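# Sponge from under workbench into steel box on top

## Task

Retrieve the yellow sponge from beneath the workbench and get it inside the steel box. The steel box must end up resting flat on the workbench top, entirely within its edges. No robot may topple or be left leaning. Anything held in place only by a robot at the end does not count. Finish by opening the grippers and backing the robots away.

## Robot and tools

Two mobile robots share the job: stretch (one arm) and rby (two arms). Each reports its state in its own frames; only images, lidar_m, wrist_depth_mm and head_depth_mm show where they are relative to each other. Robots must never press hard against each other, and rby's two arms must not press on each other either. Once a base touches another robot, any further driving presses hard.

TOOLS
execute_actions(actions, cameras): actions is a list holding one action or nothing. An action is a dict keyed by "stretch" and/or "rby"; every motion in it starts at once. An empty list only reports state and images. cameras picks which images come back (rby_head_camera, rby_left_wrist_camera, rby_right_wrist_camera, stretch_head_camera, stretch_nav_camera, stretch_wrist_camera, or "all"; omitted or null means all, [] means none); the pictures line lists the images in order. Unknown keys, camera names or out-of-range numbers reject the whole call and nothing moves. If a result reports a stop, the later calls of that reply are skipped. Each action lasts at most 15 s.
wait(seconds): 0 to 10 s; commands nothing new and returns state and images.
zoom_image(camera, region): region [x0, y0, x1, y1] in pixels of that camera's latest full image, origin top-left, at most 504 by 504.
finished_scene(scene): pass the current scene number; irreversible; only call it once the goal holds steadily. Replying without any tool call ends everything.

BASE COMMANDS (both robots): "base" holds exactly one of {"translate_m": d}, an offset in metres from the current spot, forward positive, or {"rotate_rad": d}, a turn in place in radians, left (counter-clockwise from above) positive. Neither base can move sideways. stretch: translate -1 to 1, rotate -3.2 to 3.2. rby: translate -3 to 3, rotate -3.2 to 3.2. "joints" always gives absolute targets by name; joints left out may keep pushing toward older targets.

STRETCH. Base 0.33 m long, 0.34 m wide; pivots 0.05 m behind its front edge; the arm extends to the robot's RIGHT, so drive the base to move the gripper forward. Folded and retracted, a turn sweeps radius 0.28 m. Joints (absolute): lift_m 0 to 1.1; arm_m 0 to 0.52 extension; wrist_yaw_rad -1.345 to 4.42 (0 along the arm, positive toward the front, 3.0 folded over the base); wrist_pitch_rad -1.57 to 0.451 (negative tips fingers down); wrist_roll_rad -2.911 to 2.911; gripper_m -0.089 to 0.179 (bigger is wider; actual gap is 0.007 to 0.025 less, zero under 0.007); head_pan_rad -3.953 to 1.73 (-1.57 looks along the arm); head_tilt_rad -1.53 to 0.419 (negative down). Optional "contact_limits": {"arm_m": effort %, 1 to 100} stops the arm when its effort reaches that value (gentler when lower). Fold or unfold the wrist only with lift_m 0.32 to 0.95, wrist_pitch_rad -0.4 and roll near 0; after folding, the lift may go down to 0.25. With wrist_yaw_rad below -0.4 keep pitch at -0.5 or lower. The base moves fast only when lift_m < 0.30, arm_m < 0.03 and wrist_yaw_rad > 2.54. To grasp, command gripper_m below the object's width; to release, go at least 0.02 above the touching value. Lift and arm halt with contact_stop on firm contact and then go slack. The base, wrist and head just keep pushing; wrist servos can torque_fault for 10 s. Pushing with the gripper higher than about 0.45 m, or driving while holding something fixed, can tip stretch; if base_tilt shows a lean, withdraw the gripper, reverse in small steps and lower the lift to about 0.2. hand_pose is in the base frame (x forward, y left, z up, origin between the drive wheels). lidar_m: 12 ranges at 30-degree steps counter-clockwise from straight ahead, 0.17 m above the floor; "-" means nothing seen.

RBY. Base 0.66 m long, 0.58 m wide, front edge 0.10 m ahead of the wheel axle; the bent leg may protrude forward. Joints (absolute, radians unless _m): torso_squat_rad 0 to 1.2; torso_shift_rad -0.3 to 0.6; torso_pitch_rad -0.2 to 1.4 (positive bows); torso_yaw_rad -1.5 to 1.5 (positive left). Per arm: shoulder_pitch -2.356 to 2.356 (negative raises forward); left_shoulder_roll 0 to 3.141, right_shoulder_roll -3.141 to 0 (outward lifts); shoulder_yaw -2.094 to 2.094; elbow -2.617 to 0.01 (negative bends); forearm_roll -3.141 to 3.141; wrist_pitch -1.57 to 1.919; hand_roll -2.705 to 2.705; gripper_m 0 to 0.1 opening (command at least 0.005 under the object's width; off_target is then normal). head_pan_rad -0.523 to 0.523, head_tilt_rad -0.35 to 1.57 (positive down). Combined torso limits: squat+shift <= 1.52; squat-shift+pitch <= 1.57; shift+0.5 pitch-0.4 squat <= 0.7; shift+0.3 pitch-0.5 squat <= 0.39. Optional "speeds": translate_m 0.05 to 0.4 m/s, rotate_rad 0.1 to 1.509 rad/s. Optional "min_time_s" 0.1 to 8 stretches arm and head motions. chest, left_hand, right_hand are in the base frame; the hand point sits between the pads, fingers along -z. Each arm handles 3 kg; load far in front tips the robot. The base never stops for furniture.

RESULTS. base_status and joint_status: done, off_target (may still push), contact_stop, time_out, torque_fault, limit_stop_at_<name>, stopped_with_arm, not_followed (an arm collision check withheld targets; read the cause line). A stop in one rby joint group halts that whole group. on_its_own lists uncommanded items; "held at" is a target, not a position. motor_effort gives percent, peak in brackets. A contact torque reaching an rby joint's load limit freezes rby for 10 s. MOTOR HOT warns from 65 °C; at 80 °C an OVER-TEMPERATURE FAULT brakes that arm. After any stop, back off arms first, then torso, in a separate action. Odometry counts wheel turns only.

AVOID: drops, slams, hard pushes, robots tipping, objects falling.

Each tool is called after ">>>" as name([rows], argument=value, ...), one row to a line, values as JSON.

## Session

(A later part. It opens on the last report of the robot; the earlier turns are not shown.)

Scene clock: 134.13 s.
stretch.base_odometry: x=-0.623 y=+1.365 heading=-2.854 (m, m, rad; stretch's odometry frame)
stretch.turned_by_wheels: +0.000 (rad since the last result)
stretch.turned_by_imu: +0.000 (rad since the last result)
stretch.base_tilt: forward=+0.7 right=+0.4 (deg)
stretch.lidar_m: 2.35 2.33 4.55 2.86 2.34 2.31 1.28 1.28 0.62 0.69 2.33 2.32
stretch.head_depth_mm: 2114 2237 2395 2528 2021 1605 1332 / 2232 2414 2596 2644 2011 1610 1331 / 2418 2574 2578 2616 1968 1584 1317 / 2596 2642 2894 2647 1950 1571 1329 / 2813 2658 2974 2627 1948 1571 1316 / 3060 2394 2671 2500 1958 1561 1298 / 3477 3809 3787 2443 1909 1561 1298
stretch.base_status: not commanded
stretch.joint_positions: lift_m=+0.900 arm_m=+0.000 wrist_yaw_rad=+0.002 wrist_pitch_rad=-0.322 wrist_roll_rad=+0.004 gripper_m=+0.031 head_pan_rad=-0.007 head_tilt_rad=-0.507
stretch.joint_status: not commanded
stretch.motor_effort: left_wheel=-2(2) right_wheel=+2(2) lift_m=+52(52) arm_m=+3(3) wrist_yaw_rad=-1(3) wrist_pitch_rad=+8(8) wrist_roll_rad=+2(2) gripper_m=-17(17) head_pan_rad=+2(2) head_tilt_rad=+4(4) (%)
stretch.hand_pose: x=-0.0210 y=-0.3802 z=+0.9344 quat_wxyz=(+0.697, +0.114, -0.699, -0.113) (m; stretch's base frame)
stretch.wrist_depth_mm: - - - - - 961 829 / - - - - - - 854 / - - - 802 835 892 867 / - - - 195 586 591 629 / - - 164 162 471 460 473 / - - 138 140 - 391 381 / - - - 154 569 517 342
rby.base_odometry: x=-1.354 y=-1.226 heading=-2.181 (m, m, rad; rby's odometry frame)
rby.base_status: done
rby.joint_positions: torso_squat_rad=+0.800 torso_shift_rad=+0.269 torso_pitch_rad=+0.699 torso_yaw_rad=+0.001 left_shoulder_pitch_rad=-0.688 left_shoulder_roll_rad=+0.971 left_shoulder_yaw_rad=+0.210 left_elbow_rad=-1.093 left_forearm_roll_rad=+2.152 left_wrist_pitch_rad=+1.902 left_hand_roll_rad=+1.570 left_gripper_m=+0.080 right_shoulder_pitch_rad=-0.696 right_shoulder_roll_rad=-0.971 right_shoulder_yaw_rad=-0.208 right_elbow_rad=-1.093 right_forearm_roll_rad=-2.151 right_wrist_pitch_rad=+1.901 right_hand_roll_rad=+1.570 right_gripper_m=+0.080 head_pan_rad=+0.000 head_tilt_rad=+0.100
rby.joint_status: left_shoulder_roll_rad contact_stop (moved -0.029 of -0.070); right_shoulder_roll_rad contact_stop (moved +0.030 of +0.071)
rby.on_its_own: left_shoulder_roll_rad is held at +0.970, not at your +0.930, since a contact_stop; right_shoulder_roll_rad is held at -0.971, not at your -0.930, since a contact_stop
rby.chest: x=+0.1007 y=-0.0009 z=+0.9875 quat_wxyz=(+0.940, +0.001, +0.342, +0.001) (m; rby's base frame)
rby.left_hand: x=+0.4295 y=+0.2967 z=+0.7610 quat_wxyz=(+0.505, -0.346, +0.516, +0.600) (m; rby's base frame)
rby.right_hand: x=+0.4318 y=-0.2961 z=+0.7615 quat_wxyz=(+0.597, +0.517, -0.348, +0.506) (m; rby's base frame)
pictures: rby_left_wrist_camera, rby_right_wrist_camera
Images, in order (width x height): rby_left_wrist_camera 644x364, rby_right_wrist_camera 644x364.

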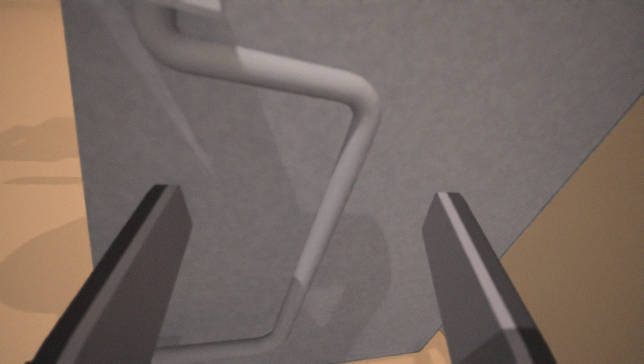

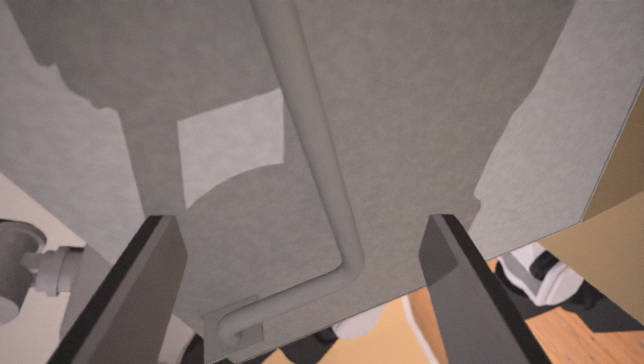

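Tips touch walls. Back off a hair and close.

>>> execute_actions([
  {"rby":{"joints":{"left_shoulder_roll_rad":0.98,"right_shoulder_roll_rad":-0.98,"left_gripper_m":0.0,"right_gripper_m":0.0}}},
], cameras=["rby_left_wrist_camera","rby_right_wrist_camera"])

>>> execute_actions([
  {"rby":{"joints":{"torso_squat_rad":0.6}}},
], cameras=["rby_head_camera","rby_left_wrist_camera","rby_right_wrist_camera"])

Scene clock: 135.73 s.
stretch.base_odometry: x=-0.623 y=+1.365 heading=-2.854 (m, m, rad; stretch's odometry frame)
stretch.turned_by_wheels: +0.000 (rad since the last result)
stretch.turned_by_imu: +0.000 (rad since the last result)
stretch.base_tilt: forward=+0.7 right=+0.2 (deg)
stretch.lidar_m: 2.35 2.34 4.55 2.86 2.34 2.31 1.28 1.29 0.62 0.69 2.33 2.32
stretch.head_depth_mm: 2120 2253 2431 2497 2034 1602 1337 / 2270 2407 2597 2675 2006 1608 1319 / 2424 2584 2596 2624 1973 1591 1326 / 2630 2617 2898 2620 1979 1564 1307 / 2811 2615 2919 2597 1943 1561 1305 / 3064 2378 2643 2526 1947 1560 1309 / 3432 3791 3802 2455 1932 1548 1292
stretch.base_status: not commanded
stretch.joint_positions: lift_m=+0.900 arm_m=+0.000 wrist_yaw_rad=+0.002 wrist_pitch_rad=-0.322 wrist_roll_rad=+0.004 gripper_m=+0.031 head_pan_rad=-0.007 head_tilt_rad=-0.507
stretch.joint_status: not commanded
stretch.motor_effort: left_wheel=-3(2) right_wheel=+2(2) lift_m=+52(52) arm_m=+3(3) wrist_yaw_rad=-2(2) wrist_pitch_rad=+8(8) wrist_roll_rad=+2(2) gripper_m=-17(16) head_pan_rad=+3(3) head_tilt_rad=+5(5) (%)
stretch.hand_pose: x=-0.0210 y=-0.3802 z=+0.9344 quat_wxyz=(+0.697, +0.114, -0.699, -0.113) (m; stretch's base frame)
stretch.wrist_depth_mm: - - - - - 921 814 / - - - - - 984 881 / - - - 794 822 884 837 / - - - 195 574 593 617 / - - 163 162 473 454 471 / - - 138 139 - 389 379 / - - - 153 576 523 343
rby.base_odometry: x=-1.354 y=-1.226 heading=-2.181 (m, m, rad; rby's odometry frame)
rby.base_status: not commanded
rby.joint_positions: torso_squat_rad=+0.800 torso_shift_rad=+0.269 torso_pitch_rad=+0.699 torso_yaw_rad=+0.001 left_shoulder_pitch_rad=-0.686 left_shoulder_roll_rad=+0.978 left_shoulder_yaw_rad=+0.207 left_elbow_rad=-1.092 left_forearm_roll_rad=+2.151 left_wrist_pitch_rad=+1.902 left_hand_roll_rad=+1.570 left_gripper_m=+0.000 right_shoulder_pitch_rad=-0.696 right_shoulder_roll_rad=-0.980 right_shoulder_yaw_rad=-0.208 right_elbow_rad=-1.093 right_forearm_roll_rad=-2.151 right_wrist_pitch_rad=+1.901 right_hand_roll_rad=+1.570 right_gripper_m=+0.000 head_pan_rad=+0.000 head_tilt_rad=+0.100
rby.joint_status: all done
rby.chest: x=+0.1008 y=-0.0009 z=+0.9874 quat_wxyz=(+0.940, +0.001, +0.342, +0.000) (m; rby's base frame)
rby.left_hand: x=+0.4290 y=+0.2985 z=+0.7606 quat_wxyz=(+0.506, -0.343, +0.515, +0.602) (m; rby's base frame)
rby.right_hand: x=+0.4325 y=-0.2985 z=+0.7625 quat_wxyz=(+0.599, +0.513, -0.346, +0.508) (m; rby's base frame)
pictures: rby_left_wrist_camera, rby_right_wrist_camera
Images, in order (width x height): rby_left_wrist_camera 644x364, rby_right_wrist_camera 644x364.

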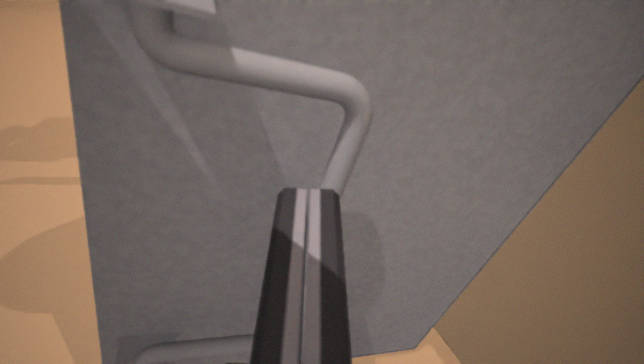

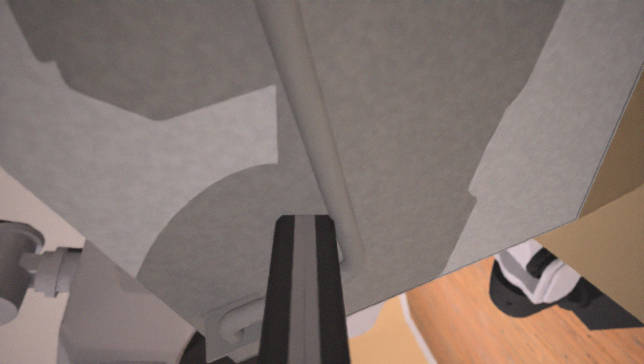

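Scene clock: 146.17 s.
TORQUE FAULT: rby's left_shoulder_pitch_rad reached its load limit. rby stopped for 10 seconds, dropped its targets and accepts commands again. The stop added 9.1 s to the call and to motion_time.
stretch.base_odometry: x=-0.623 y=+1.365 heading=-2.854 (m, m, rad; stretch's odometry frame)
stretch.turned_by_wheels: +0.000 (rad since the last result)
stretch.turned_by_imu: +0.002 (rad since the last result)
stretch.base_tilt: forward=+0.7 right=+0.4 (deg)
stretch.lidar_m: 2.36 2.33 4.53 2.86 2.33 2.31 1.28 1.28 0.62 0.69 2.33 2.31
stretch.head_depth_mm: 2116 2264 2409 2490 2038 1600 1335 / 2271 2399 2564 2657 1999 1582 1325 / 2410 2582 2581 2638 2001 1592 1310 / 2606 2631 2892 2668 1979 1575 1320 / 2819 2712 2974 2573 1962 1559 1313 / 3014 2371 2687 2528 1950 1562 1299 / 3490 3847 3723 2430 1913 1554 1293
stretch.base_status: not commanded
stretch.joint_positions: lift_m=+0.900 arm_m=+0.000 wrist_yaw_rad=+0.002 wrist_pitch_rad=-0.322 wrist_roll_rad=+0.004 gripper_m=+0.031 head_pan_rad=-0.007 head_tilt_rad=-0.507
stretch.joint_status: not commanded
stretch.motor_effort: left_wheel=-2(2) right_wheel=+2(1) lift_m=+52(52) arm_m=+3(3) wrist_yaw_rad=-3(3) wrist_pitch_rad=+8(8) wrist_roll_rad=+2(2) gripper_m=-16(17) head_pan_rad=+2(3) head_tilt_rad=+5(4) (%)
stretch.hand_pose: x=-0.0210 y=-0.3802 z=+0.9344 quat_wxyz=(+0.697, +0.114, -0.699, -0.113) (m; stretch's base frame)
stretch.wrist_depth_mm: - - - - - 965 859 / - - - - - 982 860 / - - - 817 816 888 860 / - - - 195 574 613 624 / - - 164 162 472 456 462 / - - 138 140 - 391 382 / - - - 153 563 518 340
rby.base_odometry: x=-1.354 y=-1.226 heading=-2.180 (m, m, rad; rby's odometry frame)
rby.base_status: not commanded
rby.joint_positions: torso_squat_rad=+0.744 torso_shift_rad=+0.268 torso_pitch_rad=+0.699 torso_yaw_rad=+0.002 left_shoulder_pitch_rad=-0.673 left_shoulder_roll_rad=+0.967 left_shoulder_yaw_rad=+0.203 left_elbow_rad=-1.086 left_forearm_roll_rad=+2.152 left_wrist_pitch_rad=+1.902 left_hand_roll_rad=+1.570 left_gripper_m=+0.000 right_shoulder_pitch_rad=-0.696 right_shoulder_roll_rad=-0.980 right_shoulder_yaw_rad=-0.208 right_elbow_rad=-1.093 right_forearm_roll_rad=-2.151 right_wrist_pitch_rad=+1.901 right_hand_roll_rad=+1.570 right_gripper_m=+0.000 head_pan_rad=+0.000 head_tilt_rad=+0.100
rby.joint_status: torso_squat_rad contact_stop (moved -0.056 of -0.200)
rby.on_its_own: torso_squat_rad is held at +0.744, not at your +0.600, since a contact_stop; left_shoulder_pitch_rad is held at -0.679, not at your -0.700, since a torque_fault
rby.chest: x=+0.1075 y=-0.0007 z=+1.0140 quat_wxyz=(+0.940, +0.001, +0.342, +0.001) (m; rby's base frame)
rby.left_hand: x=+0.4301 y=+0.2987 z=+0.7813 quat_wxyz=(+0.497, -0.340, +0.521, +0.605) (m; rby's base frame)
rby.right_hand: x=+0.4396 y=-0.2976 z=+0.7891 quat_wxyz=(+0.598, +0.514, -0.346, +0.509) (m; rby's base frame)
pictures: rby_head_camera, rby_left_wrist_camera, rby_right_wrist_camera
Images, in order (width x height): rby_head_camera 896x504, rby_left_wrist_camera 644x364, rby_right_wrist_camera 644x364.

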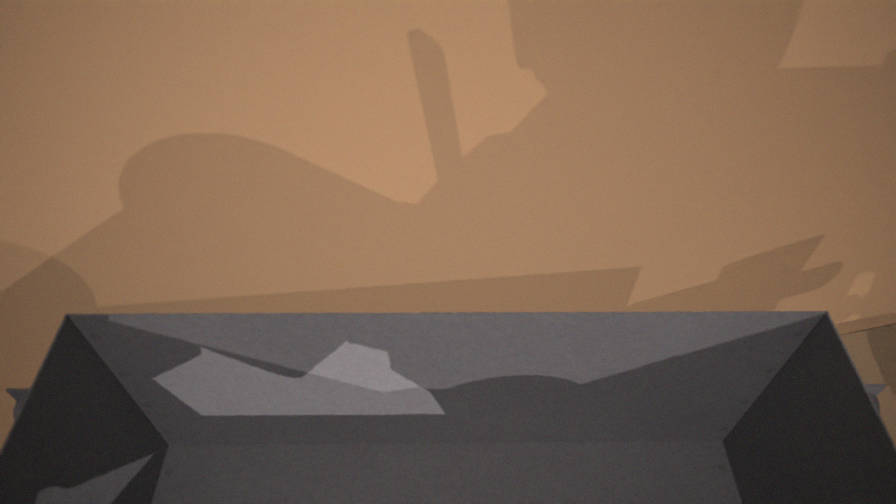

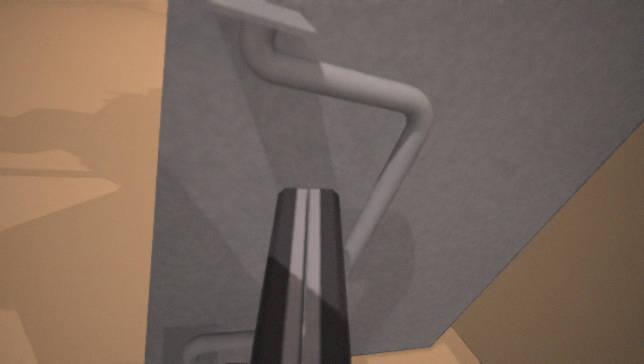

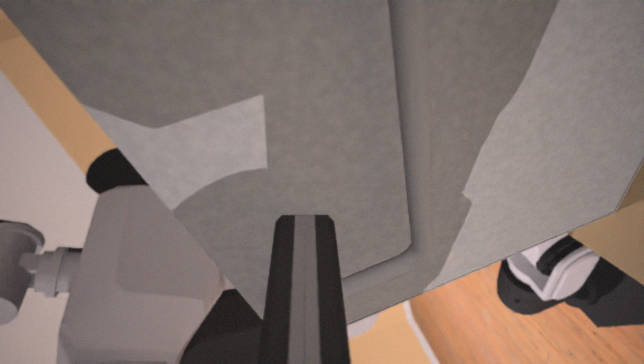

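>>> execute_actions([
  {"rby":{"joints":{"torso_squat_rad":0.79}}},
], cameras=[])

>>> execute_actions([
  {"rby":{"joints":{"left_shoulder_pitch_rad":-0.7,"right_shoulder_pitch_rad":-0.7,"left_shoulder_roll_rad":1.05,"right_shoulder_roll_rad":-1.05,"left_shoulder_yaw_rad":0.4,"right_shoulder_yaw_rad":-0.4,"left_elbow_rad":-1.1,"right_elbow_rad":-1.1,"head_pan_rad":0.5,"head_tilt_rad":0.6},"min_time_s":1.5}},
], cameras=["rby_head_camera","rby_left_wrist_camera","rby_right_wrist_camera"])

Scene clock: 148.73 s.
stretch.base_odometry: x=-0.623 y=+1.365 heading=-2.854 (m, m, rad; stretch's odometry frame)
stretch.turned_by_wheels: +0.000 (rad since the last result)
stretch.turned_by_imu: +0.000 (rad since the last result)
stretch.base_tilt: forward=+0.6 right=+0.2 (deg)
stretch.lidar_m: 2.36 2.33 4.54 2.86 2.34 2.31 1.28 1.28 0.62 0.69 2.33 2.31
stretch.head_depth_mm: 2094 2267 2390 2545 2034 1613 1341 / 2264 2383 2566 2682 2018 1598 1327 / 2430 2591 2578 2614 1999 1577 1323 / 2619 2660 2921 2635 1968 1581 1319 / 2843 2630 2970 2626 1968 1581 1308 / 3073 2374 2654 2544 1931 1570 1295 / 3397 3787 3798 2445 1919 1540 1300
stretch.base_status: not commanded
stretch.joint_positions: lift_m=+0.900 arm_m=+0.000 wrist_yaw_rad=+0.002 wrist_pitch_rad=-0.322 wrist_roll_rad=+0.004 gripper_m=+0.031 head_pan_rad=-0.007 head_tilt_rad=-0.507
stretch.joint_status: not commanded
stretch.motor_effort: left_wheel=-2(2) right_wheel=+2(2) lift_m=+53(52) arm_m=+3(3) wrist_yaw_rad=-2(3) wrist_pitch_rad=+8(8) wrist_roll_rad=+1(2) gripper_m=-16(16) head_pan_rad=+2(3) head_tilt_rad=+5(5) (%)
stretch.hand_pose: x=-0.0210 y=-0.3802 z=+0.9344 quat_wxyz=(+0.697, +0.114, -0.699, -0.113) (m; stretch's base frame)
stretch.wrist_depth_mm: - - - - - 947 831 / - - - - - 997 861 / - - - 795 835 885 878 / - - - 195 581 597 623 / - - 164 161 476 451 472 / - - 138 139 - 389 384 / - - - 154 570 524 339
rby.base_odometry: x=-1.354 y=-1.226 heading=-2.181 (m, m, rad; rby's odometry frame)
rby.base_status: not commanded
rby.joint_positions: torso_squat_rad=+0.790 torso_shift_rad=+0.268 torso_pitch_rad=+0.699 torso_yaw_rad=+0.002 left_shoulder_pitch_rad=-0.679 left_shoulder_roll_rad=+0.972 left_shoulder_yaw_rad=+0.205 left_elbow_rad=-1.088 left_forearm_roll_rad=+2.152 left_wrist_pitch_rad=+1.902 left_hand_roll_rad=+1.570 left_gripper_m=+0.000 right_shoulder_pitch_rad=-0.696 right_shoulder_roll_rad=-0.980 right_shoulder_yaw_rad=-0.208 right_elbow_rad=-1.093 right_forearm_roll_rad=-2.151 right_wrist_pitch_rad=+1.901 right_hand_roll_rad=+1.570 right_gripper_m=+0.000 head_pan_rad=+0.000 head_tilt_rad=+0.100
rby.joint_status: all done
rby.on_its_own: left_shoulder_pitch_rad is held at -0.679, not at your -0.700, since a torque_fault
rby.chest: x=+0.1018 y=-0.0009 z=+0.9924 quat_wxyz=(+0.940, +0.001, +0.343, +0.001) (m; rby's base frame)
rby.left_hand: x=+0.4269 y=+0.2985 z=+0.7623 quat_wxyz=(+0.500, -0.341, +0.518, +0.604) (m; rby's base frame)
rby.right_hand: x=+0.4337 y=-0.2980 z=+0.7672 quat_wxyz=(+0.598, +0.514, -0.346, +0.508) (m; rby's base frame)
pictures: none
No camera images: the call's "cameras" was empty. Leave "cameras" out to get every camera's image.

Scene clock: 150.53 s.
stretch.base_odometry: x=-0.623 y=+1.365 heading=-2.854 (m, m, rad; stretch's odometry frame)
stretch.turned_by_wheels: +0.000 (rad since the last result)
stretch.turned_by_imu: +0.000 (rad since the last result)
stretch.base_tilt: forward=+0.6 right=+0.3 (deg)
stretch.lidar_m: 2.35 2.34 4.55 2.86 2.33 2.31 1.28 1.28 0.62 0.69 2.33 2.32
stretch.head_depth_mm: 2116 2230 2389 2498 1992 1616 1333 / 2277 2435 2580 2662 1986 1575 1326 / 2427 2582 2632 2637 1964 1585 1330 / 2614 2668 2851 2632 1946 1584 1319 / 2814 2662 2967 2598 1955 1560 1306 / 3127 2385 2659 2503 1948 1556 1297 / 3449 3891 3755 2448 1932 1549 1292
stretch.base_status: not commanded
stretch.joint_positions: lift_m=+0.900 arm_m=+0.000 wrist_yaw_rad=+0.002 wrist_pitch_rad=-0.322 wrist_roll_rad=+0.004 gripper_m=+0.031 head_pan_rad=-0.007 head_tilt_rad=-0.507
stretch.joint_status: not commanded
stretch.motor_effort: left_wheel=-2(2) right_wheel=+1(2) lift_m=+52(52) arm_m=+2(2) wrist_yaw_rad=-2(2) wrist_pitch_rad=+8(8) wrist_roll_rad=+2(2) gripper_m=-17(15) head_pan_rad=+1(2) head_tilt_rad=+4(5) (%)
stretch.hand_pose: x=-0.0210 y=-0.3802 z=+0.9344 quat_wxyz=(+0.697, +0.114, -0.699, -0.113) (m; stretch's base frame)
stretch.wrist_depth_mm: - - - - - 954 817 / - - - - - 984 860 / - - - 806 803 883 830 / - - - 195 572 591 614 / - - 165 162 474 459 472 / - - 138 140 - 392 380 / - - - 153 560 517 343
rby.base_odometry: x=-1.354 y=-1.226 heading=-2.181 (m, m, rad; rby's odometry frame)
rby.base_status: not commanded
rby.joint_positions: torso_squat_rad=+0.790 torso_shift_rad=+0.268 torso_pitch_rad=+0.699 torso_yaw_rad=+0.002 left_shoulder_pitch_rad=-0.673 left_shoulder_roll_rad=+0.992 left_shoulder_yaw_rad=+0.272 left_elbow_rad=-1.088 left_forearm_roll_rad=+2.152 left_wrist_pitch_rad=+1.902 left_hand_roll_rad=+1.570 left_gripper_m=+0.000 right_shoulder_pitch_rad=-0.700 right_shoulder_roll_rad=-1.050 right_shoulder_yaw_rad=-0.399 right_elbow_rad=-1.100 right_forearm_roll_rad=-2.151 right_wrist_pitch_rad=+1.901 right_hand_roll_rad=+1.570 right_gripper_m=+0.000 head_pan_rad=+0.500 head_tilt_rad=+0.600
rby.joint_status: left_shoulder_pitch_rad contact_stop (moved +0.005 of -0.021); left_shoulder_roll_rad contact_stop_at_left_shoulder_pitch_rad (moved +0.020 of +0.078); left_shoulder_yaw_rad contact_stop_at_left_shoulder_pitch_rad (moved +0.067 of +0.195); the others done
rby.on_its_own: left_shoulder_pitch_rad is held at -0.676, not at your -0.700, since a contact_stop; left_shoulder_roll_rad is held at +0.994, not at your +1.050, since a contact_stop; left_shoulder_yaw_rad is held at +0.273, not at your +0.400, since a contact_stop
rby.chest: x=+0.1016 y=-0.0008 z=+0.9924 quat_wxyz=(+0.940, +0.001, +0.342, +0.001) (m; rby's base frame)
rby.left_hand: x=+0.4375 y=+0.3137 z=+0.7777 quat_wxyz=(+0.503, -0.365, +0.494, +0.608) (m; rby's base frame)
rby.right_hand: x=+0.4663 y=-0.3395 z=+0.8220 quat_wxyz=(+0.602, +0.438, -0.414, +0.525) (m; rby's base frame)
pictures: rby_head_camera, rby_left_wrist_camera, rby_right_wrist_camera
Images, in order (width x height): rby_head_camera 896x504, rby_left_wrist_camera 644x364, rby_right_wrist_camera 644x364.

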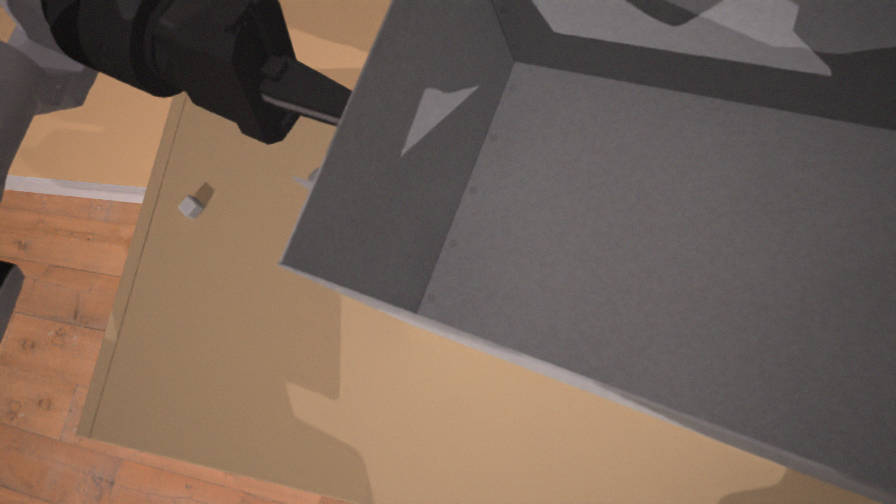

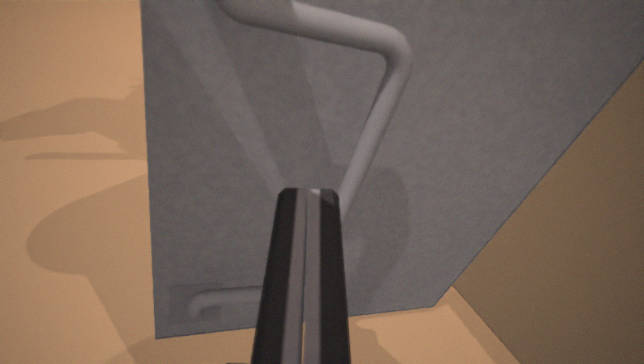

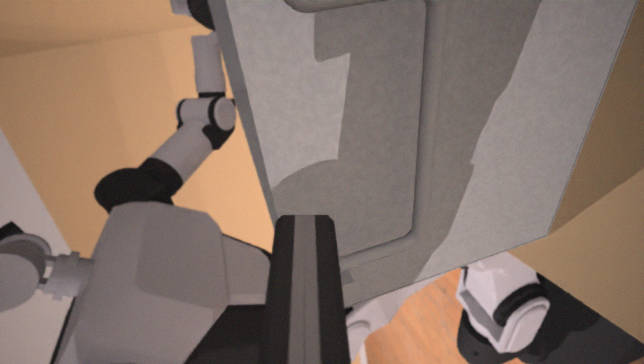

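>>> execute_actions([
  {"rby":{"base":{"translate_m":-0.08},"speeds":{"translate_m":0.05}}},
], cameras=["rby_head_camera","rby_left_wrist_camera"])

>>> execute_actions([
  {"rby":{"joints":{"left_shoulder_pitch_rad":-0.7,"left_shoulder_roll_rad":1.05,"left_shoulder_yaw_rad":0.4,"left_elbow_rad":-1.1,"left_gripper_m":0.08,"right_gripper_m":0.08},"min_time_s":1.5}},
], cameras=["rby_head_camera","rby_left_wrist_camera","rby_right_wrist_camera"])

Scene clock: 153.67 s.
stretch.base_odometry: x=-0.623 y=+1.365 heading=-2.854 (m, m, rad; stretch's odometry frame)
stretch.turned_by_wheels: +0.000 (rad since the last result)
stretch.turned_by_imu: +0.000 (rad since the last result)
stretch.base_tilt: forward=+0.6 right=+0.2 (deg)
stretch.lidar_m: 2.35 2.31 4.55 2.87 2.32 2.31 1.28 1.28 0.62 0.69 2.32 2.32
stretch.head_depth_mm: 2109 2294 2427 2536 2021 1621 1330 / 2272 2373 2590 2701 2006 1597 1325 / 2438 2560 2590 2645 1972 1583 1321 / 2615 2727 2859 2603 1985 1585 1319 / 2883 2735 3049 2571 1950 1573 1298 / 3039 2337 2655 2478 1927 1556 1303 / 3442 3763 3855 2429 1937 1555 1293
stretch.base_status: not commanded
stretch.joint_positions: lift_m=+0.900 arm_m=+0.000 wrist_yaw_rad=+0.002 wrist_pitch_rad=-0.322 wrist_roll_rad=+0.004 gripper_m=+0.031 head_pan_rad=-0.007 head_tilt_rad=-0.507
stretch.joint_status: not commanded
stretch.motor_effort: left_wheel=-2(2) right_wheel=+2(2) lift_m=+52(52) arm_m=+3(3) wrist_yaw_rad=-2(1) wrist_pitch_rad=+7(8) wrist_roll_rad=+1(2) gripper_m=-16(16) head_pan_rad=+3(2) head_tilt_rad=+4(5) (%)
stretch.hand_pose: x=-0.0210 y=-0.3802 z=+0.9344 quat_wxyz=(+0.697, +0.114, -0.699, -0.113) (m; stretch's base frame)
stretch.wrist_depth_mm: - - - - - 941 830 / - - - - - 979 878 / - - - 797 823 856 856 / - - - 196 574 613 617 / - - 164 162 472 451 474 / - - 138 139 - 389 379 / - - - 153 567 524 341
rby.base_odometry: x=-1.308 y=-1.161 heading=-2.180 (m, m, rad; rby's odometry frame)
rby.base_status: done
rby.joint_positions: torso_squat_rad=+0.790 torso_shift_rad=+0.268 torso_pitch_rad=+0.699 torso_yaw_rad=+0.002 left_shoulder_pitch_rad=-0.676 left_shoulder_roll_rad=+0.994 left_shoulder_yaw_rad=+0.273 left_elbow_rad=-1.089 left_forearm_roll_rad=+2.152 left_wrist_pitch_rad=+1.902 left_hand_roll_rad=+1.570 left_gripper_m=+0.000 right_shoulder_pitch_rad=-0.700 right_shoulder_roll_rad=-1.050 right_shoulder_yaw_rad=-0.400 right_elbow_rad=-1.100 right_forearm_roll_rad=-2.151 right_wrist_pitch_rad=+1.901 right_hand_roll_rad=+1.570 right_gripper_m=+0.000 head_pan_rad=+0.500 head_tilt_rad=+0.600
rby.joint_status: not commanded
rby.on_its_own: left_shoulder_pitch_rad is held at -0.676, not at your -0.700, since a contact_stop; left_shoulder_roll_rad is held at +0.994, not at your +1.050, since a contact_stop; left_shoulder_yaw_rad is held at +0.273, not at your +0.400, since a contact_stop
rby.chest: x=+0.1019 y=-0.0009 z=+0.9923 quat_wxyz=(+0.939, +0.001, +0.343, +0.001) (m; rby's base frame)
rby.left_hand: x=+0.4387 y=+0.3137 z=+0.7787 quat_wxyz=(+0.504, -0.365, +0.493, +0.608) (m; rby's base frame)
rby.right_hand: x=+0.4664 y=-0.3397 z=+0.8219 quat_wxyz=(+0.602, +0.438, -0.414, +0.525) (m; rby's base frame)
pictures: rby_head_camera, rby_left_wrist_camera
Images, in order (width x height): rby_head_camera 896x504, rby_left_wrist_camera 644x364.

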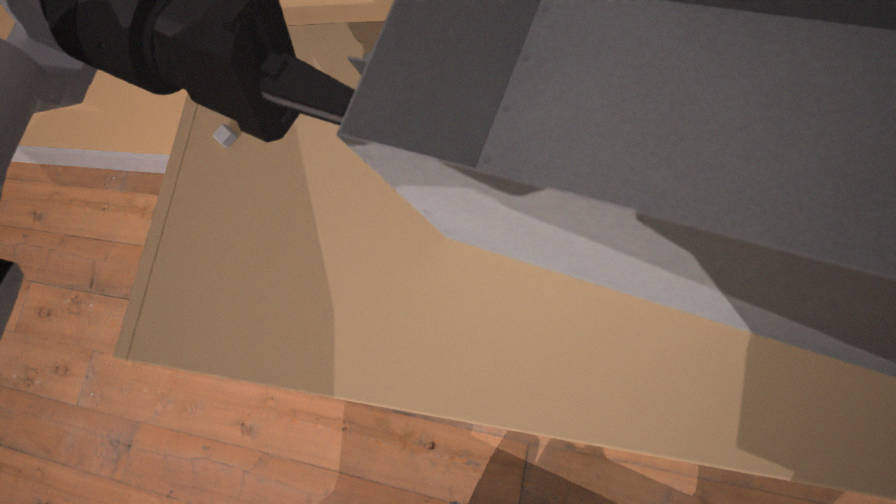

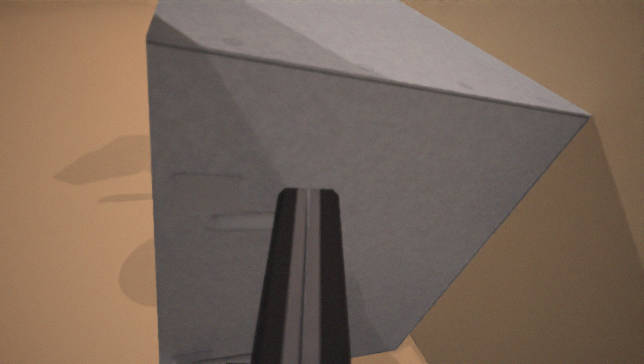

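Scene clock: 155.47 s.
stretch.base_odometry: x=-0.623 y=+1.365 heading=-2.854 (m, m, rad; stretch's odometry frame)
stretch.turned_by_wheels: +0.000 (rad since the last result)
stretch.turned_by_imu: +0.000 (rad since the last result)
stretch.base_tilt: forward=+0.6 right=+0.3 (deg)
stretch.lidar_m: 2.36 2.31 4.55 2.86 2.33 2.31 1.27 1.28 0.62 0.69 2.32 2.32
stretch.head_depth_mm: 2099 2255 2407 2534 2014 1592 1343 / 2289 2397 2572 2662 1988 1583 1333 / 2419 2612 2569 2598 1993 1590 1324 / 2631 2681 2889 2634 1974 1568 1323 / 2809 2732 3008 2615 1942 1574 1301 / 3020 2341 2619 2492 1929 1552 1306 / 3495 3797 3793 2407 1925 1556 1296
stretch.base_status: not commanded
stretch.joint_positions: lift_m=+0.900 arm_m=+0.000 wrist_yaw_rad=+0.002 wrist_pitch_rad=-0.322 wrist_roll_rad=+0.004 gripper_m=+0.031 head_pan_rad=-0.007 head_tilt_rad=-0.507
stretch.joint_status: not commanded
stretch.motor_effort: left_wheel=-2(2) right_wheel=+1(2) lift_m=+52(52) arm_m=+2(3) wrist_yaw_rad=-2(3) wrist_pitch_rad=+8(8) wrist_roll_rad=+2(2) gripper_m=-16(16) head_pan_rad=+2(3) head_tilt_rad=+5(5) (%)
stretch.hand_pose: x=-0.0210 y=-0.3802 z=+0.9344 quat_wxyz=(+0.697, +0.114, -0.699, -0.113) (m; stretch's base frame)
stretch.wrist_depth_mm: - - - - - 944 831 / - - - - - 991 856 / - - - 805 816 848 883 / - - - 195 577 599 634 / - - 164 161 474 459 471 / - - 138 139 - 391 383 / - - - 153 559 523 344
rby.base_odometry: x=-1.308 y=-1.161 heading=-2.180 (m, m, rad; rby's odometry frame)
rby.base_status: not commanded
rby.joint_positions: torso_squat_rad=+0.790 torso_shift_rad=+0.268 torso_pitch_rad=+0.699 torso_yaw_rad=+0.002 left_shoulder_pitch_rad=-0.700 left_shoulder_roll_rad=+1.050 left_shoulder_yaw_rad=+0.400 left_elbow_rad=-1.100 left_forearm_roll_rad=+2.152 left_wrist_pitch_rad=+1.902 left_hand_roll_rad=+1.570 left_gripper_m=+0.080 right_shoulder_pitch_rad=-0.700 right_shoulder_roll_rad=-1.050 right_shoulder_yaw_rad=-0.400 right_elbow_rad=-1.100 right_forearm_roll_rad=-2.151 right_wrist_pitch_rad=+1.901 right_hand_roll_rad=+1.570 right_gripper_m=+0.080 head_pan_rad=+0.500 head_tilt_rad=+0.600
rby.joint_status: all done
rby.chest: x=+0.1019 y=-0.0009 z=+0.9923 quat_wxyz=(+0.939, +0.001, +0.343, +0.001) (m; rby's base frame)
rby.left_hand: x=+0.4656 y=+0.3394 z=+0.8238 quat_wxyz=(+0.526, -0.413, +0.436, +0.603) (m; rby's base frame)
rby.right_hand: x=+0.4664 y=-0.3397 z=+0.8219 quat_wxyz=(+0.602, +0.438, -0.414, +0.525) (m; rby's base frame)
pictures: rby_head_camera, rby_left_wrist_camera, rby_right_wrist_camera
Images, in order (width x height): rby_head_camera 896x504, rby_left_wrist_camera 644x364, rby_right_wrist_camera 644x364.

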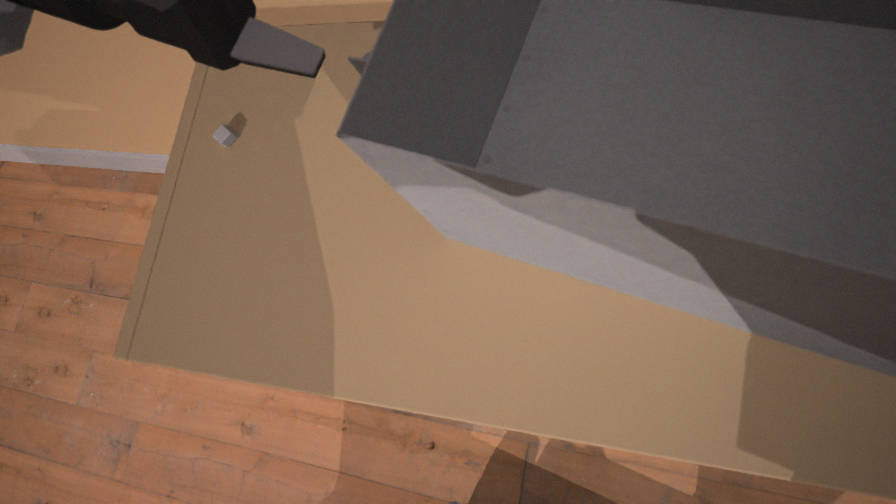

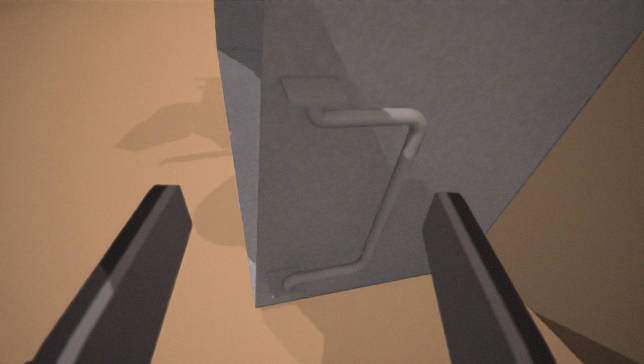

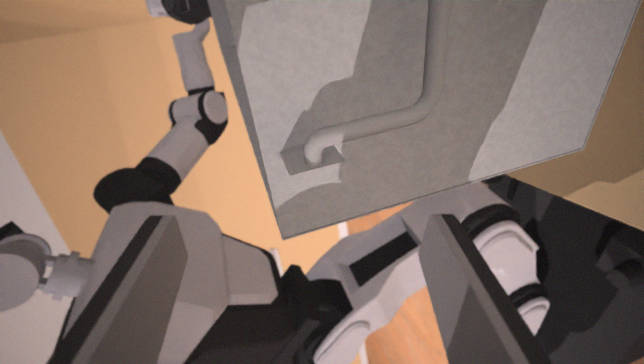

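>>> execute_actions([
  {"rby":{"base":{"translate_m":0.11},"speeds":{"translate_m":0.06},"joints":{"left_gripper_m":0,"right_gripper_m":0,"torso_squat_rad":0.95}}},
], cameras=[])

>>> execute_actions([
  {"rby":{"joints":{"left_shoulder_roll_rad":1.02,"right_shoulder_roll_rad":-1.02,"left_shoulder_yaw_rad":0.3,"right_shoulder_yaw_rad":-0.3,"torso_squat_rad":0.92},"min_time_s":1.5}},
], cameras=["rby_head_camera","rby_left_wrist_camera","rby_right_wrist_camera"])

Scene clock: 160.67 s.
stretch.base_odometry: x=-0.623 y=+1.365 heading=-2.854 (m, m, rad; stretch's odometry frame)
stretch.turned_by_wheels: +0.000 (rad since the last result)
stretch.turned_by_imu: +0.001 (rad since the last result)
stretch.base_tilt: forward=+0.6 right=+0.3 (deg)
stretch.lidar_m: 2.35 2.34 4.53 2.87 2.34 2.31 1.28 1.28 0.62 0.69 2.33 2.32
stretch.head_depth_mm: 2126 2269 2392 2501 2021 1602 1330 / 2277 2395 2620 2658 1988 1577 1324 / 2428 2589 2567 2632 1985 1581 1322 / 2626 2685 2911 2626 1977 1581 1313 / 2811 2492 2862 2582 1957 1568 1314 / 3160 2366 2705 2473 1964 1572 1305 / 3468 3822 3754 2473 1926 1559 1293
stretch.base_status: not commanded
stretch.joint_positions: lift_m=+0.900 arm_m=+0.000 wrist_yaw_rad=+0.002 wrist_pitch_rad=-0.322 wrist_roll_rad=+0.004 gripper_m=+0.031 head_pan_rad=-0.007 head_tilt_rad=-0.507
stretch.joint_status: not commanded
stretch.motor_effort: left_wheel=-2(2) right_wheel=+2(1) lift_m=+52(52) arm_m=+3(2) wrist_yaw_rad=-2(2) wrist_pitch_rad=+8(8) wrist_roll_rad=+2(1) gripper_m=-16(15) head_pan_rad=+3(3) head_tilt_rad=+4(4) (%)
stretch.hand_pose: x=-0.0210 y=-0.3802 z=+0.9344 quat_wxyz=(+0.697, +0.114, -0.699, -0.113) (m; stretch's base frame)
stretch.wrist_depth_mm: - - - - - 936 836 / - - - - - 992 871 / - - - 800 840 860 857 / - - - 196 580 601 621 / - - 165 163 462 459 472 / - - 138 140 - 397 379 / - - - 153 570 521 338
rby.base_odometry: x=-1.371 y=-1.250 heading=-2.178 (m, m, rad; rby's odometry frame)
rby.base_status: done
rby.joint_positions: torso_squat_rad=+0.950 torso_shift_rad=+0.267 torso_pitch_rad=+0.697 torso_yaw_rad=+0.003 left_shoulder_pitch_rad=-0.694 left_shoulder_roll_rad=+1.045 left_shoulder_yaw_rad=+0.399 left_elbow_rad=-1.100 left_forearm_roll_rad=+2.152 left_wrist_pitch_rad=+1.902 left_hand_roll_rad=+1.570 left_gripper_m=+0.000 right_shoulder_pitch_rad=-0.700 right_shoulder_roll_rad=-1.050 right_shoulder_yaw_rad=-0.400 right_elbow_rad=-1.100 right_forearm_roll_rad=-2.151 right_wrist_pitch_rad=+1.901 right_hand_roll_rad=+1.570 right_gripper_m=+0.000 head_pan_rad=+0.500 head_tilt_rad=+0.600
rby.joint_status: all done
rby.chest: x=+0.0778 y=-0.0010 z=+0.9104 quat_wxyz=(+0.940, +0.001, +0.341, +0.002) (m; rby's base frame)
rby.left_hand: x=+0.4398 y=+0.3398 z=+0.7406 quat_wxyz=(+0.524, -0.413, +0.437, +0.604) (m; rby's base frame)
rby.right_hand: x=+0.4433 y=-0.3392 z=+0.7406 quat_wxyz=(+0.601, +0.437, -0.414, +0.525) (m; rby's base frame)
pictures: none
No camera images: the call's "cameras" was empty. Leave "cameras" out to get every camera's image.

Scene clock: 162.47 s.
stretch.base_odometry: x=-0.623 y=+1.365 heading=-2.854 (m, m, rad; stretch's odometry frame)
stretch.turned_by_wheels: +0.000 (rad since the last result)
stretch.turned_by_imu: +0.000 (rad since the last result)
stretch.base_tilt: forward=+0.6 right=+0.4 (deg)
stretch.lidar_m: 2.36 2.34 4.55 2.86 2.34 2.32 1.28 1.28 0.62 0.69 2.33 2.31
stretch.head_depth_mm: 2093 2240 2375 2537 2024 1616 1337 / 2268 2407 2590 2672 1983 1593 1330 / 2421 2594 2599 2626 1987 1579 1329 / 2601 2698 2863 2613 1979 1561 1314 / 2852 2460 2848 2628 1945 1560 1308 / 3100 2393 2677 2519 1947 1572 1307 / 3455 3777 3766 2472 1920 1546 1307
stretch.base_status: not commanded
stretch.joint_positions: lift_m=+0.900 arm_m=+0.000 wrist_yaw_rad=+0.002 wrist_pitch_rad=-0.322 wrist_roll_rad=+0.004 gripper_m=+0.031 head_pan_rad=-0.007 head_tilt_rad=-0.507
stretch.joint_status: not commanded
stretch.motor_effort: left_wheel=-2(2) right_wheel=+2(1) lift_m=+52(53) arm_m=+3(3) wrist_yaw_rad=-2(2) wrist_pitch_rad=+8(8) wrist_roll_rad=+2(2) gripper_m=-17(15) head_pan_rad=+2(2) head_tilt_rad=+4(4) (%)
stretch.hand_pose: x=-0.0210 y=-0.3802 z=+0.9344 quat_wxyz=(+0.697, +0.114, -0.699, -0.113) (m; stretch's base frame)
stretch.wrist_depth_mm: - - - - - 977 838 / - - - - - 950 877 / - - - 798 820 871 864 / - - - 196 575 596 628 / - - 164 162 469 458 468 / - - 138 140 - 386 381 / - - - 154 576 520 344
rby.base_odometry: x=-1.371 y=-1.250 heading=-2.177 (m, m, rad; rby's odometry frame)
rby.base_status: not commanded
rby.joint_positions: torso_squat_rad=+0.941 torso_shift_rad=+0.264 torso_pitch_rad=+0.693 torso_yaw_rad=+0.006 left_shoulder_pitch_rad=-0.695 left_shoulder_roll_rad=+1.022 left_shoulder_yaw_rad=+0.303 left_elbow_rad=-1.098 left_forearm_roll_rad=+2.152 left_wrist_pitch_rad=+1.902 left_hand_roll_rad=+1.570 left_gripper_m=+0.000 right_shoulder_pitch_rad=-0.700 right_shoulder_roll_rad=-1.020 right_shoulder_yaw_rad=-0.300 right_elbow_rad=-1.100 right_forearm_roll_rad=-2.151 right_wrist_pitch_rad=+1.901 right_hand_roll_rad=+1.570 right_gripper_m=+0.000 head_pan_rad=+0.500 head_tilt_rad=+0.600
rby.joint_status: torso_squat_rad contact_stop (moved -0.010 of -0.030); the others done
rby.on_its_own: torso_squat_rad is held at +0.940, not at your +0.920, since a contact_stop
rby.chest: x=+0.0775 y=-0.0007 z=+0.9166 quat_wxyz=(+0.941, +0.001, +0.340, +0.003) (m; rby's base frame)
rby.left_hand: x=+0.4260 y=+0.3224 z=+0.7225 quat_wxyz=(+0.520, -0.380, +0.470, +0.604) (m; rby's base frame)
rby.right_hand: x=+0.4297 y=-0.3173 z=+0.7202 quat_wxyz=(+0.598, +0.475, -0.380, +0.522) (m; rby's base frame)
pictures: rby_head_camera, rby_left_wrist_camera, rby_right_wrist_camera
Images, in order (width x height): rby_head_camera 896x504, rby_left_wrist_camera 644x364, rby_right_wrist_camera 644x364.

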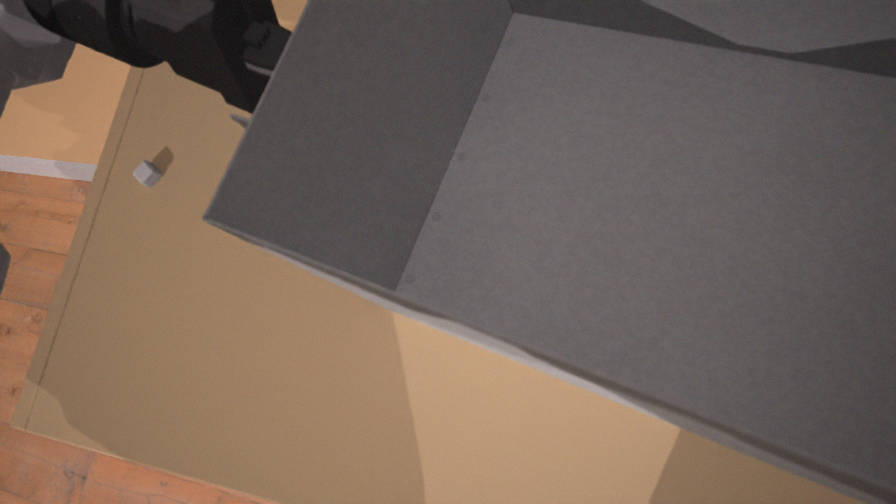

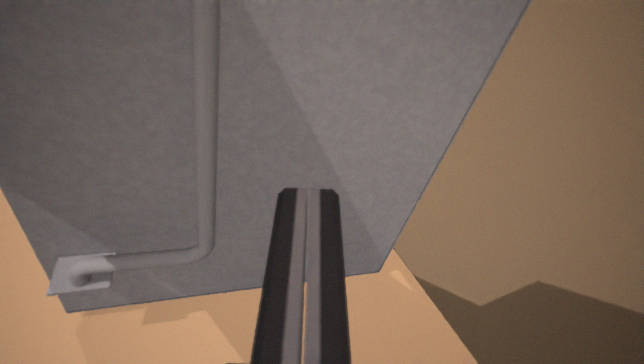

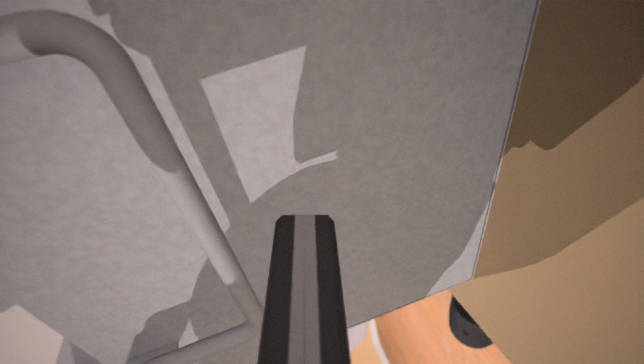

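>>> execute_actions([
  {"rby":{"base":{"translate_m":-0.05},"speeds":{"translate_m":0.05}}},
], cameras=[])

>>> execute_actions([
  {"rby":{"joints":{"left_shoulder_roll_rad":0.99,"right_shoulder_roll_rad":-0.99,"left_shoulder_yaw_rad":0.22,"right_shoulder_yaw_rad":-0.22,"left_shoulder_pitch_rad":-0.73,"right_shoulder_pitch_rad":-0.73},"min_time_s":1.5}},
], cameras=["rby_left_wrist_camera","rby_right_wrist_camera"])

Scene clock: 165.10 s.
stretch.base_odometry: x=-0.623 y=+1.365 heading=-2.854 (m, m, rad; stretch's odometry frame)
stretch.turned_by_wheels: +0.000 (rad since the last result)
stretch.turned_by_imu: +0.000 (rad since the last result)
stretch.base_tilt: forward=+0.7 right=+0.2 (deg)
stretch.lidar_m: 2.35 2.32 4.54 2.87 2.33 2.31 1.28 1.28 0.62 0.69 2.33 2.32
stretch.head_depth_mm: 2098 2222 2409 2488 2026 1606 1332 / 2282 2420 2603 2620 1989 1605 1332 / 2430 2605 2572 2623 2006 1593 1315 / 2610 2718 2884 2641 1957 1581 1309 / 2820 2495 2985 2611 1965 1569 1313 / 3138 2346 2637 2487 1941 1557 1297 / 3427 3774 3810 2434 1918 1545 1288
stretch.base_status: not commanded
stretch.joint_positions: lift_m=+0.900 arm_m=+0.000 wrist_yaw_rad=+0.002 wrist_pitch_rad=-0.322 wrist_roll_rad=+0.004 gripper_m=+0.031 head_pan_rad=-0.007 head_tilt_rad=-0.507
stretch.joint_status: not commanded
stretch.motor_effort: left_wheel=-2(2) right_wheel=+2(2) lift_m=+52(52) arm_m=+3(3) wrist_yaw_rad=-3(3) wrist_pitch_rad=+8(8) wrist_roll_rad=+2(2) gripper_m=-15(16) head_pan_rad=+3(3) head_tilt_rad=+5(5) (%)
stretch.hand_pose: x=-0.0210 y=-0.3802 z=+0.9344 quat_wxyz=(+0.697, +0.114, -0.699, -0.113) (m; stretch's base frame)
stretch.wrist_depth_mm: - - - - - 962 837 / - - - - - 1000 866 / - - - 806 828 871 850 / - - - 195 578 601 621 / - - 163 162 473 454 471 / - - 138 139 - 388 383 / - - - 153 568 519 341
rby.base_odometry: x=-1.342 y=-1.209 heading=-2.177 (m, m, rad; rby's odometry frame)
rby.base_status: done
rby.joint_positions: torso_squat_rad=+0.940 torso_shift_rad=+0.266 torso_pitch_rad=+0.696 torso_yaw_rad=+0.004 left_shoulder_pitch_rad=-0.700 left_shoulder_roll_rad=+1.020 left_shoulder_yaw_rad=+0.300 left_elbow_rad=-1.100 left_forearm_roll_rad=+2.152 left_wrist_pitch_rad=+1.902 left_hand_roll_rad=+1.570 left_gripper_m=+0.000 right_shoulder_pitch_rad=-0.700 right_shoulder_roll_rad=-1.020 right_shoulder_yaw_rad=-0.300 right_elbow_rad=-1.100 right_forearm_roll_rad=-2.151 right_wrist_pitch_rad=+1.901 right_hand_roll_rad=+1.570 right_gripper_m=+0.000 head_pan_rad=+0.500 head_tilt_rad=+0.600
rby.joint_status: not commanded
rby.on_its_own: torso_squat_rad is held at +0.940, not at your +0.920, since a contact_stop
rby.chest: x=+0.0787 y=-0.0008 z=+0.9161 quat_wxyz=(+0.940, +0.001, +0.341, +0.002) (m; rby's base frame)
rby.left_hand: x=+0.4279 y=+0.3200 z=+0.7217 quat_wxyz=(+0.522, -0.379, +0.471, +0.602) (m; rby's base frame)
rby.right_hand: x=+0.4298 y=-0.3182 z=+0.7190 quat_wxyz=(+0.599, +0.475, -0.379, +0.521) (m; rby's base frame)
pictures: none
No camera images: the call's "cameras" was empty. Leave "cameras" out to get every camera's image.

Scene clock: 166.90 s.
stretch.base_odometry: x=-0.623 y=+1.365 heading=-2.854 (m, m, rad; stretch's odometry frame)
stretch.turned_by_wheels: +0.000 (rad since the last result)
stretch.turned_by_imu: +0.000 (rad since the last result)
stretch.base_tilt: forward=+0.6 right=+0.4 (deg)
stretch.lidar_m: 2.35 2.32 4.56 2.86 2.33 2.32 1.28 1.28 0.62 0.69 2.33 2.32
stretch.head_depth_mm: 2121 2242 2395 2489 2016 1607 1332 / 2240 2402 2588 2655 1993 1608 1338 / 2440 2602 2606 2635 1966 1586 1319 / 2606 2708 2825 2661 1965 1580 1318 / 2853 2470 2938 2549 1952 1567 1306 / 3117 2337 2631 2540 1944 1555 1304 / 3381 3762 3811 2462 1934 1540 1304
stretch.base_status: not commanded
stretch.joint_positions: lift_m=+0.900 arm_m=+0.000 wrist_yaw_rad=+0.002 wrist_pitch_rad=-0.322 wrist_roll_rad=+0.004 gripper_m=+0.031 head_pan_rad=-0.007 head_tilt_rad=-0.507
stretch.joint_status: not commanded
stretch.motor_effort: left_wheel=-2(2) right_wheel=+2(2) lift_m=+52(53) arm_m=+3(3) wrist_yaw_rad=-2(2) wrist_pitch_rad=+8(8) wrist_roll_rad=+2(2) gripper_m=-16(16) head_pan_rad=+3(2) head_tilt_rad=+4(4) (%)
stretch.hand_pose: x=-0.0210 y=-0.3802 z=+0.9344 quat_wxyz=(+0.697, +0.114, -0.699, -0.113) (m; stretch's base frame)
stretch.wrist_depth_mm: - - - - - 937 846 / - - - - - 997 876 / - - - 783 818 856 866 / - - - 195 570 602 616 / - - 163 162 468 460 469 / - - 138 140 - 391 385 / - - - 153 579 517 345
rby.base_odometry: x=-1.342 y=-1.209 heading=-2.177 (m, m, rad; rby's odometry frame)
rby.base_status: not commanded
rby.joint_positions: torso_squat_rad=+0.940 torso_shift_rad=+0.266 torso_pitch_rad=+0.696 torso_yaw_rad=+0.004 left_shoulder_pitch_rad=-0.730 left_shoulder_roll_rad=+0.990 left_shoulder_yaw_rad=+0.220 left_elbow_rad=-1.100 left_forearm_roll_rad=+2.152 left_wrist_pitch_rad=+1.902 left_hand_roll_rad=+1.570 left_gripper_m=+0.000 right_shoulder_pitch_rad=-0.730 right_shoulder_roll_rad=-0.990 right_shoulder_yaw_rad=-0.220 right_elbow_rad=-1.100 right_forearm_roll_rad=-2.151 right_wrist_pitch_rad=+1.901 right_hand_roll_rad=+1.570 right_gripper_m=+0.000 head_pan_rad=+0.500 head_tilt_rad=+0.600
rby.joint_status: all done
rby.on_its_own: torso_squat_rad is held at +0.940, not at your +0.920, since a contact_stop
rby.chest: x=+0.0787 y=-0.0008 z=+0.9161 quat_wxyz=(+0.940, +0.001, +0.341, +0.002) (m; rby's base frame)
rby.left_hand: x=+0.4221 y=+0.2977 z=+0.7076 quat_wxyz=(+0.524, -0.359, +0.499, +0.590) (m; rby's base frame)
rby.right_hand: x=+0.4238 y=-0.2958 z=+0.7050 quat_wxyz=(+0.587, +0.502, -0.359, +0.523) (m; rby's base frame)
pictures: rby_left_wrist_camera, rby_right_wrist_camera
Images, in order (width x height): rby_left_wrist_camera 644x364, rby_right_wrist_camera 644x364.

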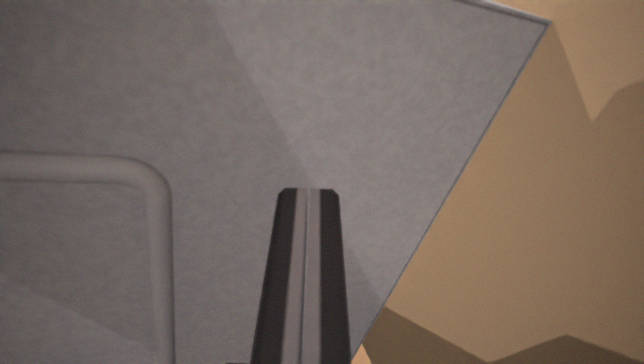

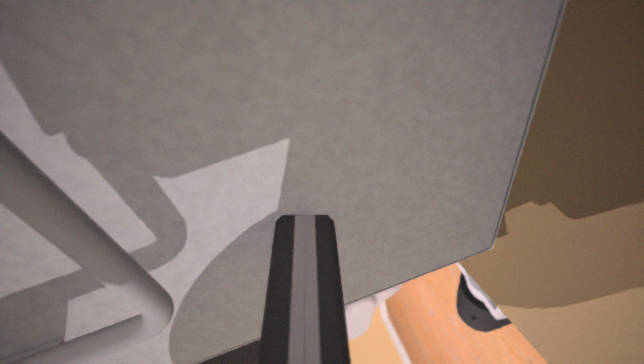

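>>> execute_actions([
  {"rby":{"base":{"translate_m":0.03},"speeds":{"translate_m":0.05},"joints":{"left_shoulder_roll_rad":0.96,"right_shoulder_roll_rad":-0.96},"min_time_s":1.5}},
], cameras=["rby_left_wrist_camera","rby_right_wrist_camera"])

Scene clock: 169.13 s.
stretch.base_odometry: x=-0.623 y=+1.365 heading=-2.854 (m, m, rad; stretch's odometry frame)
stretch.turned_by_wheels: +0.000 (rad since the last result)
stretch.turned_by_imu: +0.000 (rad since the last result)
stretch.base_tilt: forward=+0.7 right=+0.3 (deg)
stretch.lidar_m: 2.35 2.33 4.54 2.86 2.34 2.31 1.28 1.28 0.62 0.69 2.33 2.32
stretch.head_depth_mm: 2112 2243 2402 2501 2004 1604 1329 / 2251 2400 2634 2673 2002 1612 1331 / 2427 2562 2597 2620 1973 1589 1320 / 2616 2731 2906 2596 1992 1573 1306 / 2877 2463 2964 2609 1953 1566 1301 / 3090 2368 2699 2509 1917 1568 1297 / 3494 3798 3752 2457 1942 1557 1295
stretch.base_status: not commanded
stretch.joint_positions: lift_m=+0.900 arm_m=+0.000 wrist_yaw_rad=+0.002 wrist_pitch_rad=-0.322 wrist_roll_rad=+0.004 gripper_m=+0.031 head_pan_rad=-0.007 head_tilt_rad=-0.507
stretch.joint_status: not commanded
stretch.motor_effort: left_wheel=-3(2) right_wheel=+2(2) lift_m=+52(52) arm_m=+3(2) wrist_yaw_rad=-1(2) wrist_pitch_rad=+8(8) wrist_roll_rad=+1(2) gripper_m=-14(15) head_pan_rad=+3(3) head_tilt_rad=+5(4) (%)
stretch.hand_pose: x=-0.0210 y=-0.3802 z=+0.9344 quat_wxyz=(+0.697, +0.114, -0.699, -0.113) (m; stretch's base frame)
stretch.wrist_depth_mm: - - - - - 916 844 / - - - - - 961 857 / - - - 795 817 844 864 / - - - 196 579 594 621 / - - 163 162 469 459 473 / - - 138 140 - 392 374 / - - - 152 563 523 340
rby.base_odometry: x=-1.359 y=-1.234 heading=-2.177 (m, m, rad; rby's odometry frame)
rby.base_status: done
rby.joint_positions: torso_squat_rad=+0.940 torso_shift_rad=+0.266 torso_pitch_rad=+0.696 torso_yaw_rad=+0.004 left_shoulder_pitch_rad=-0.730 left_shoulder_roll_rad=+0.960 left_shoulder_yaw_rad=+0.220 left_elbow_rad=-1.100 left_forearm_roll_rad=+2.152 left_wrist_pitch_rad=+1.902 left_hand_roll_rad=+1.570 left_gripper_m=+0.000 right_shoulder_pitch_rad=-0.729 right_shoulder_roll_rad=-0.961 right_shoulder_yaw_rad=-0.220 right_elbow_rad=-1.100 right_forearm_roll_rad=-2.151 right_wrist_pitch_rad=+1.901 right_hand_roll_rad=+1.570 right_gripper_m=+0.000 head_pan_rad=+0.500 head_tilt_rad=+0.600
rby.joint_status: all done
rby.on_its_own: torso_squat_rad is held at +0.940, not at your +0.920, since a contact_stop
rby.chest: x=+0.0787 y=-0.0009 z=+0.9161 quat_wxyz=(+0.940, +0.001, +0.341, +0.002) (m; rby's base frame)
rby.left_hand: x=+0.4204 y=+0.2895 z=+0.7035 quat_wxyz=(+0.517, -0.364, +0.509, +0.583) (m; rby's base frame)
rby.right_hand: x=+0.4219 y=-0.2884 z=+0.7011 quat_wxyz=(+0.581, +0.512, -0.365, +0.517) (m; rby's base frame)
pictures: rby_left_wrist_camera, rby_right_wrist_camera
Images, in order (width x height): rby_left_wrist_camera 644x364, rby_right_wrist_camera 644x364.

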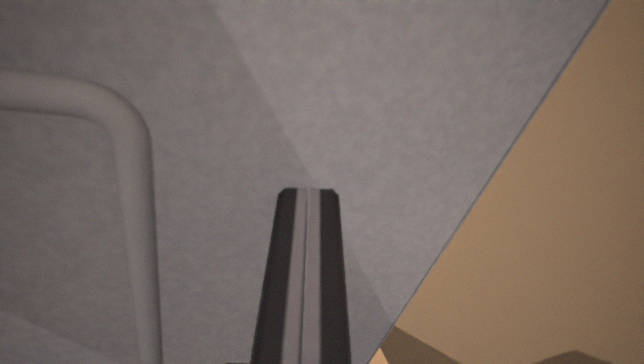

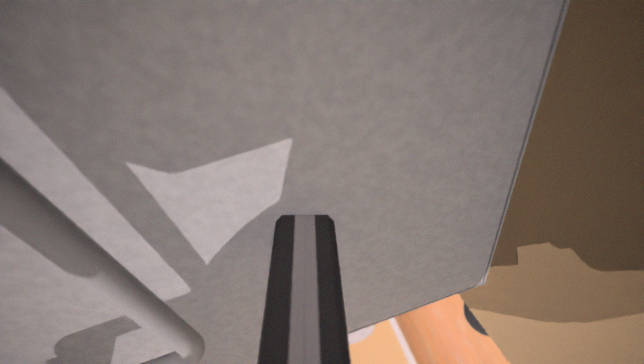

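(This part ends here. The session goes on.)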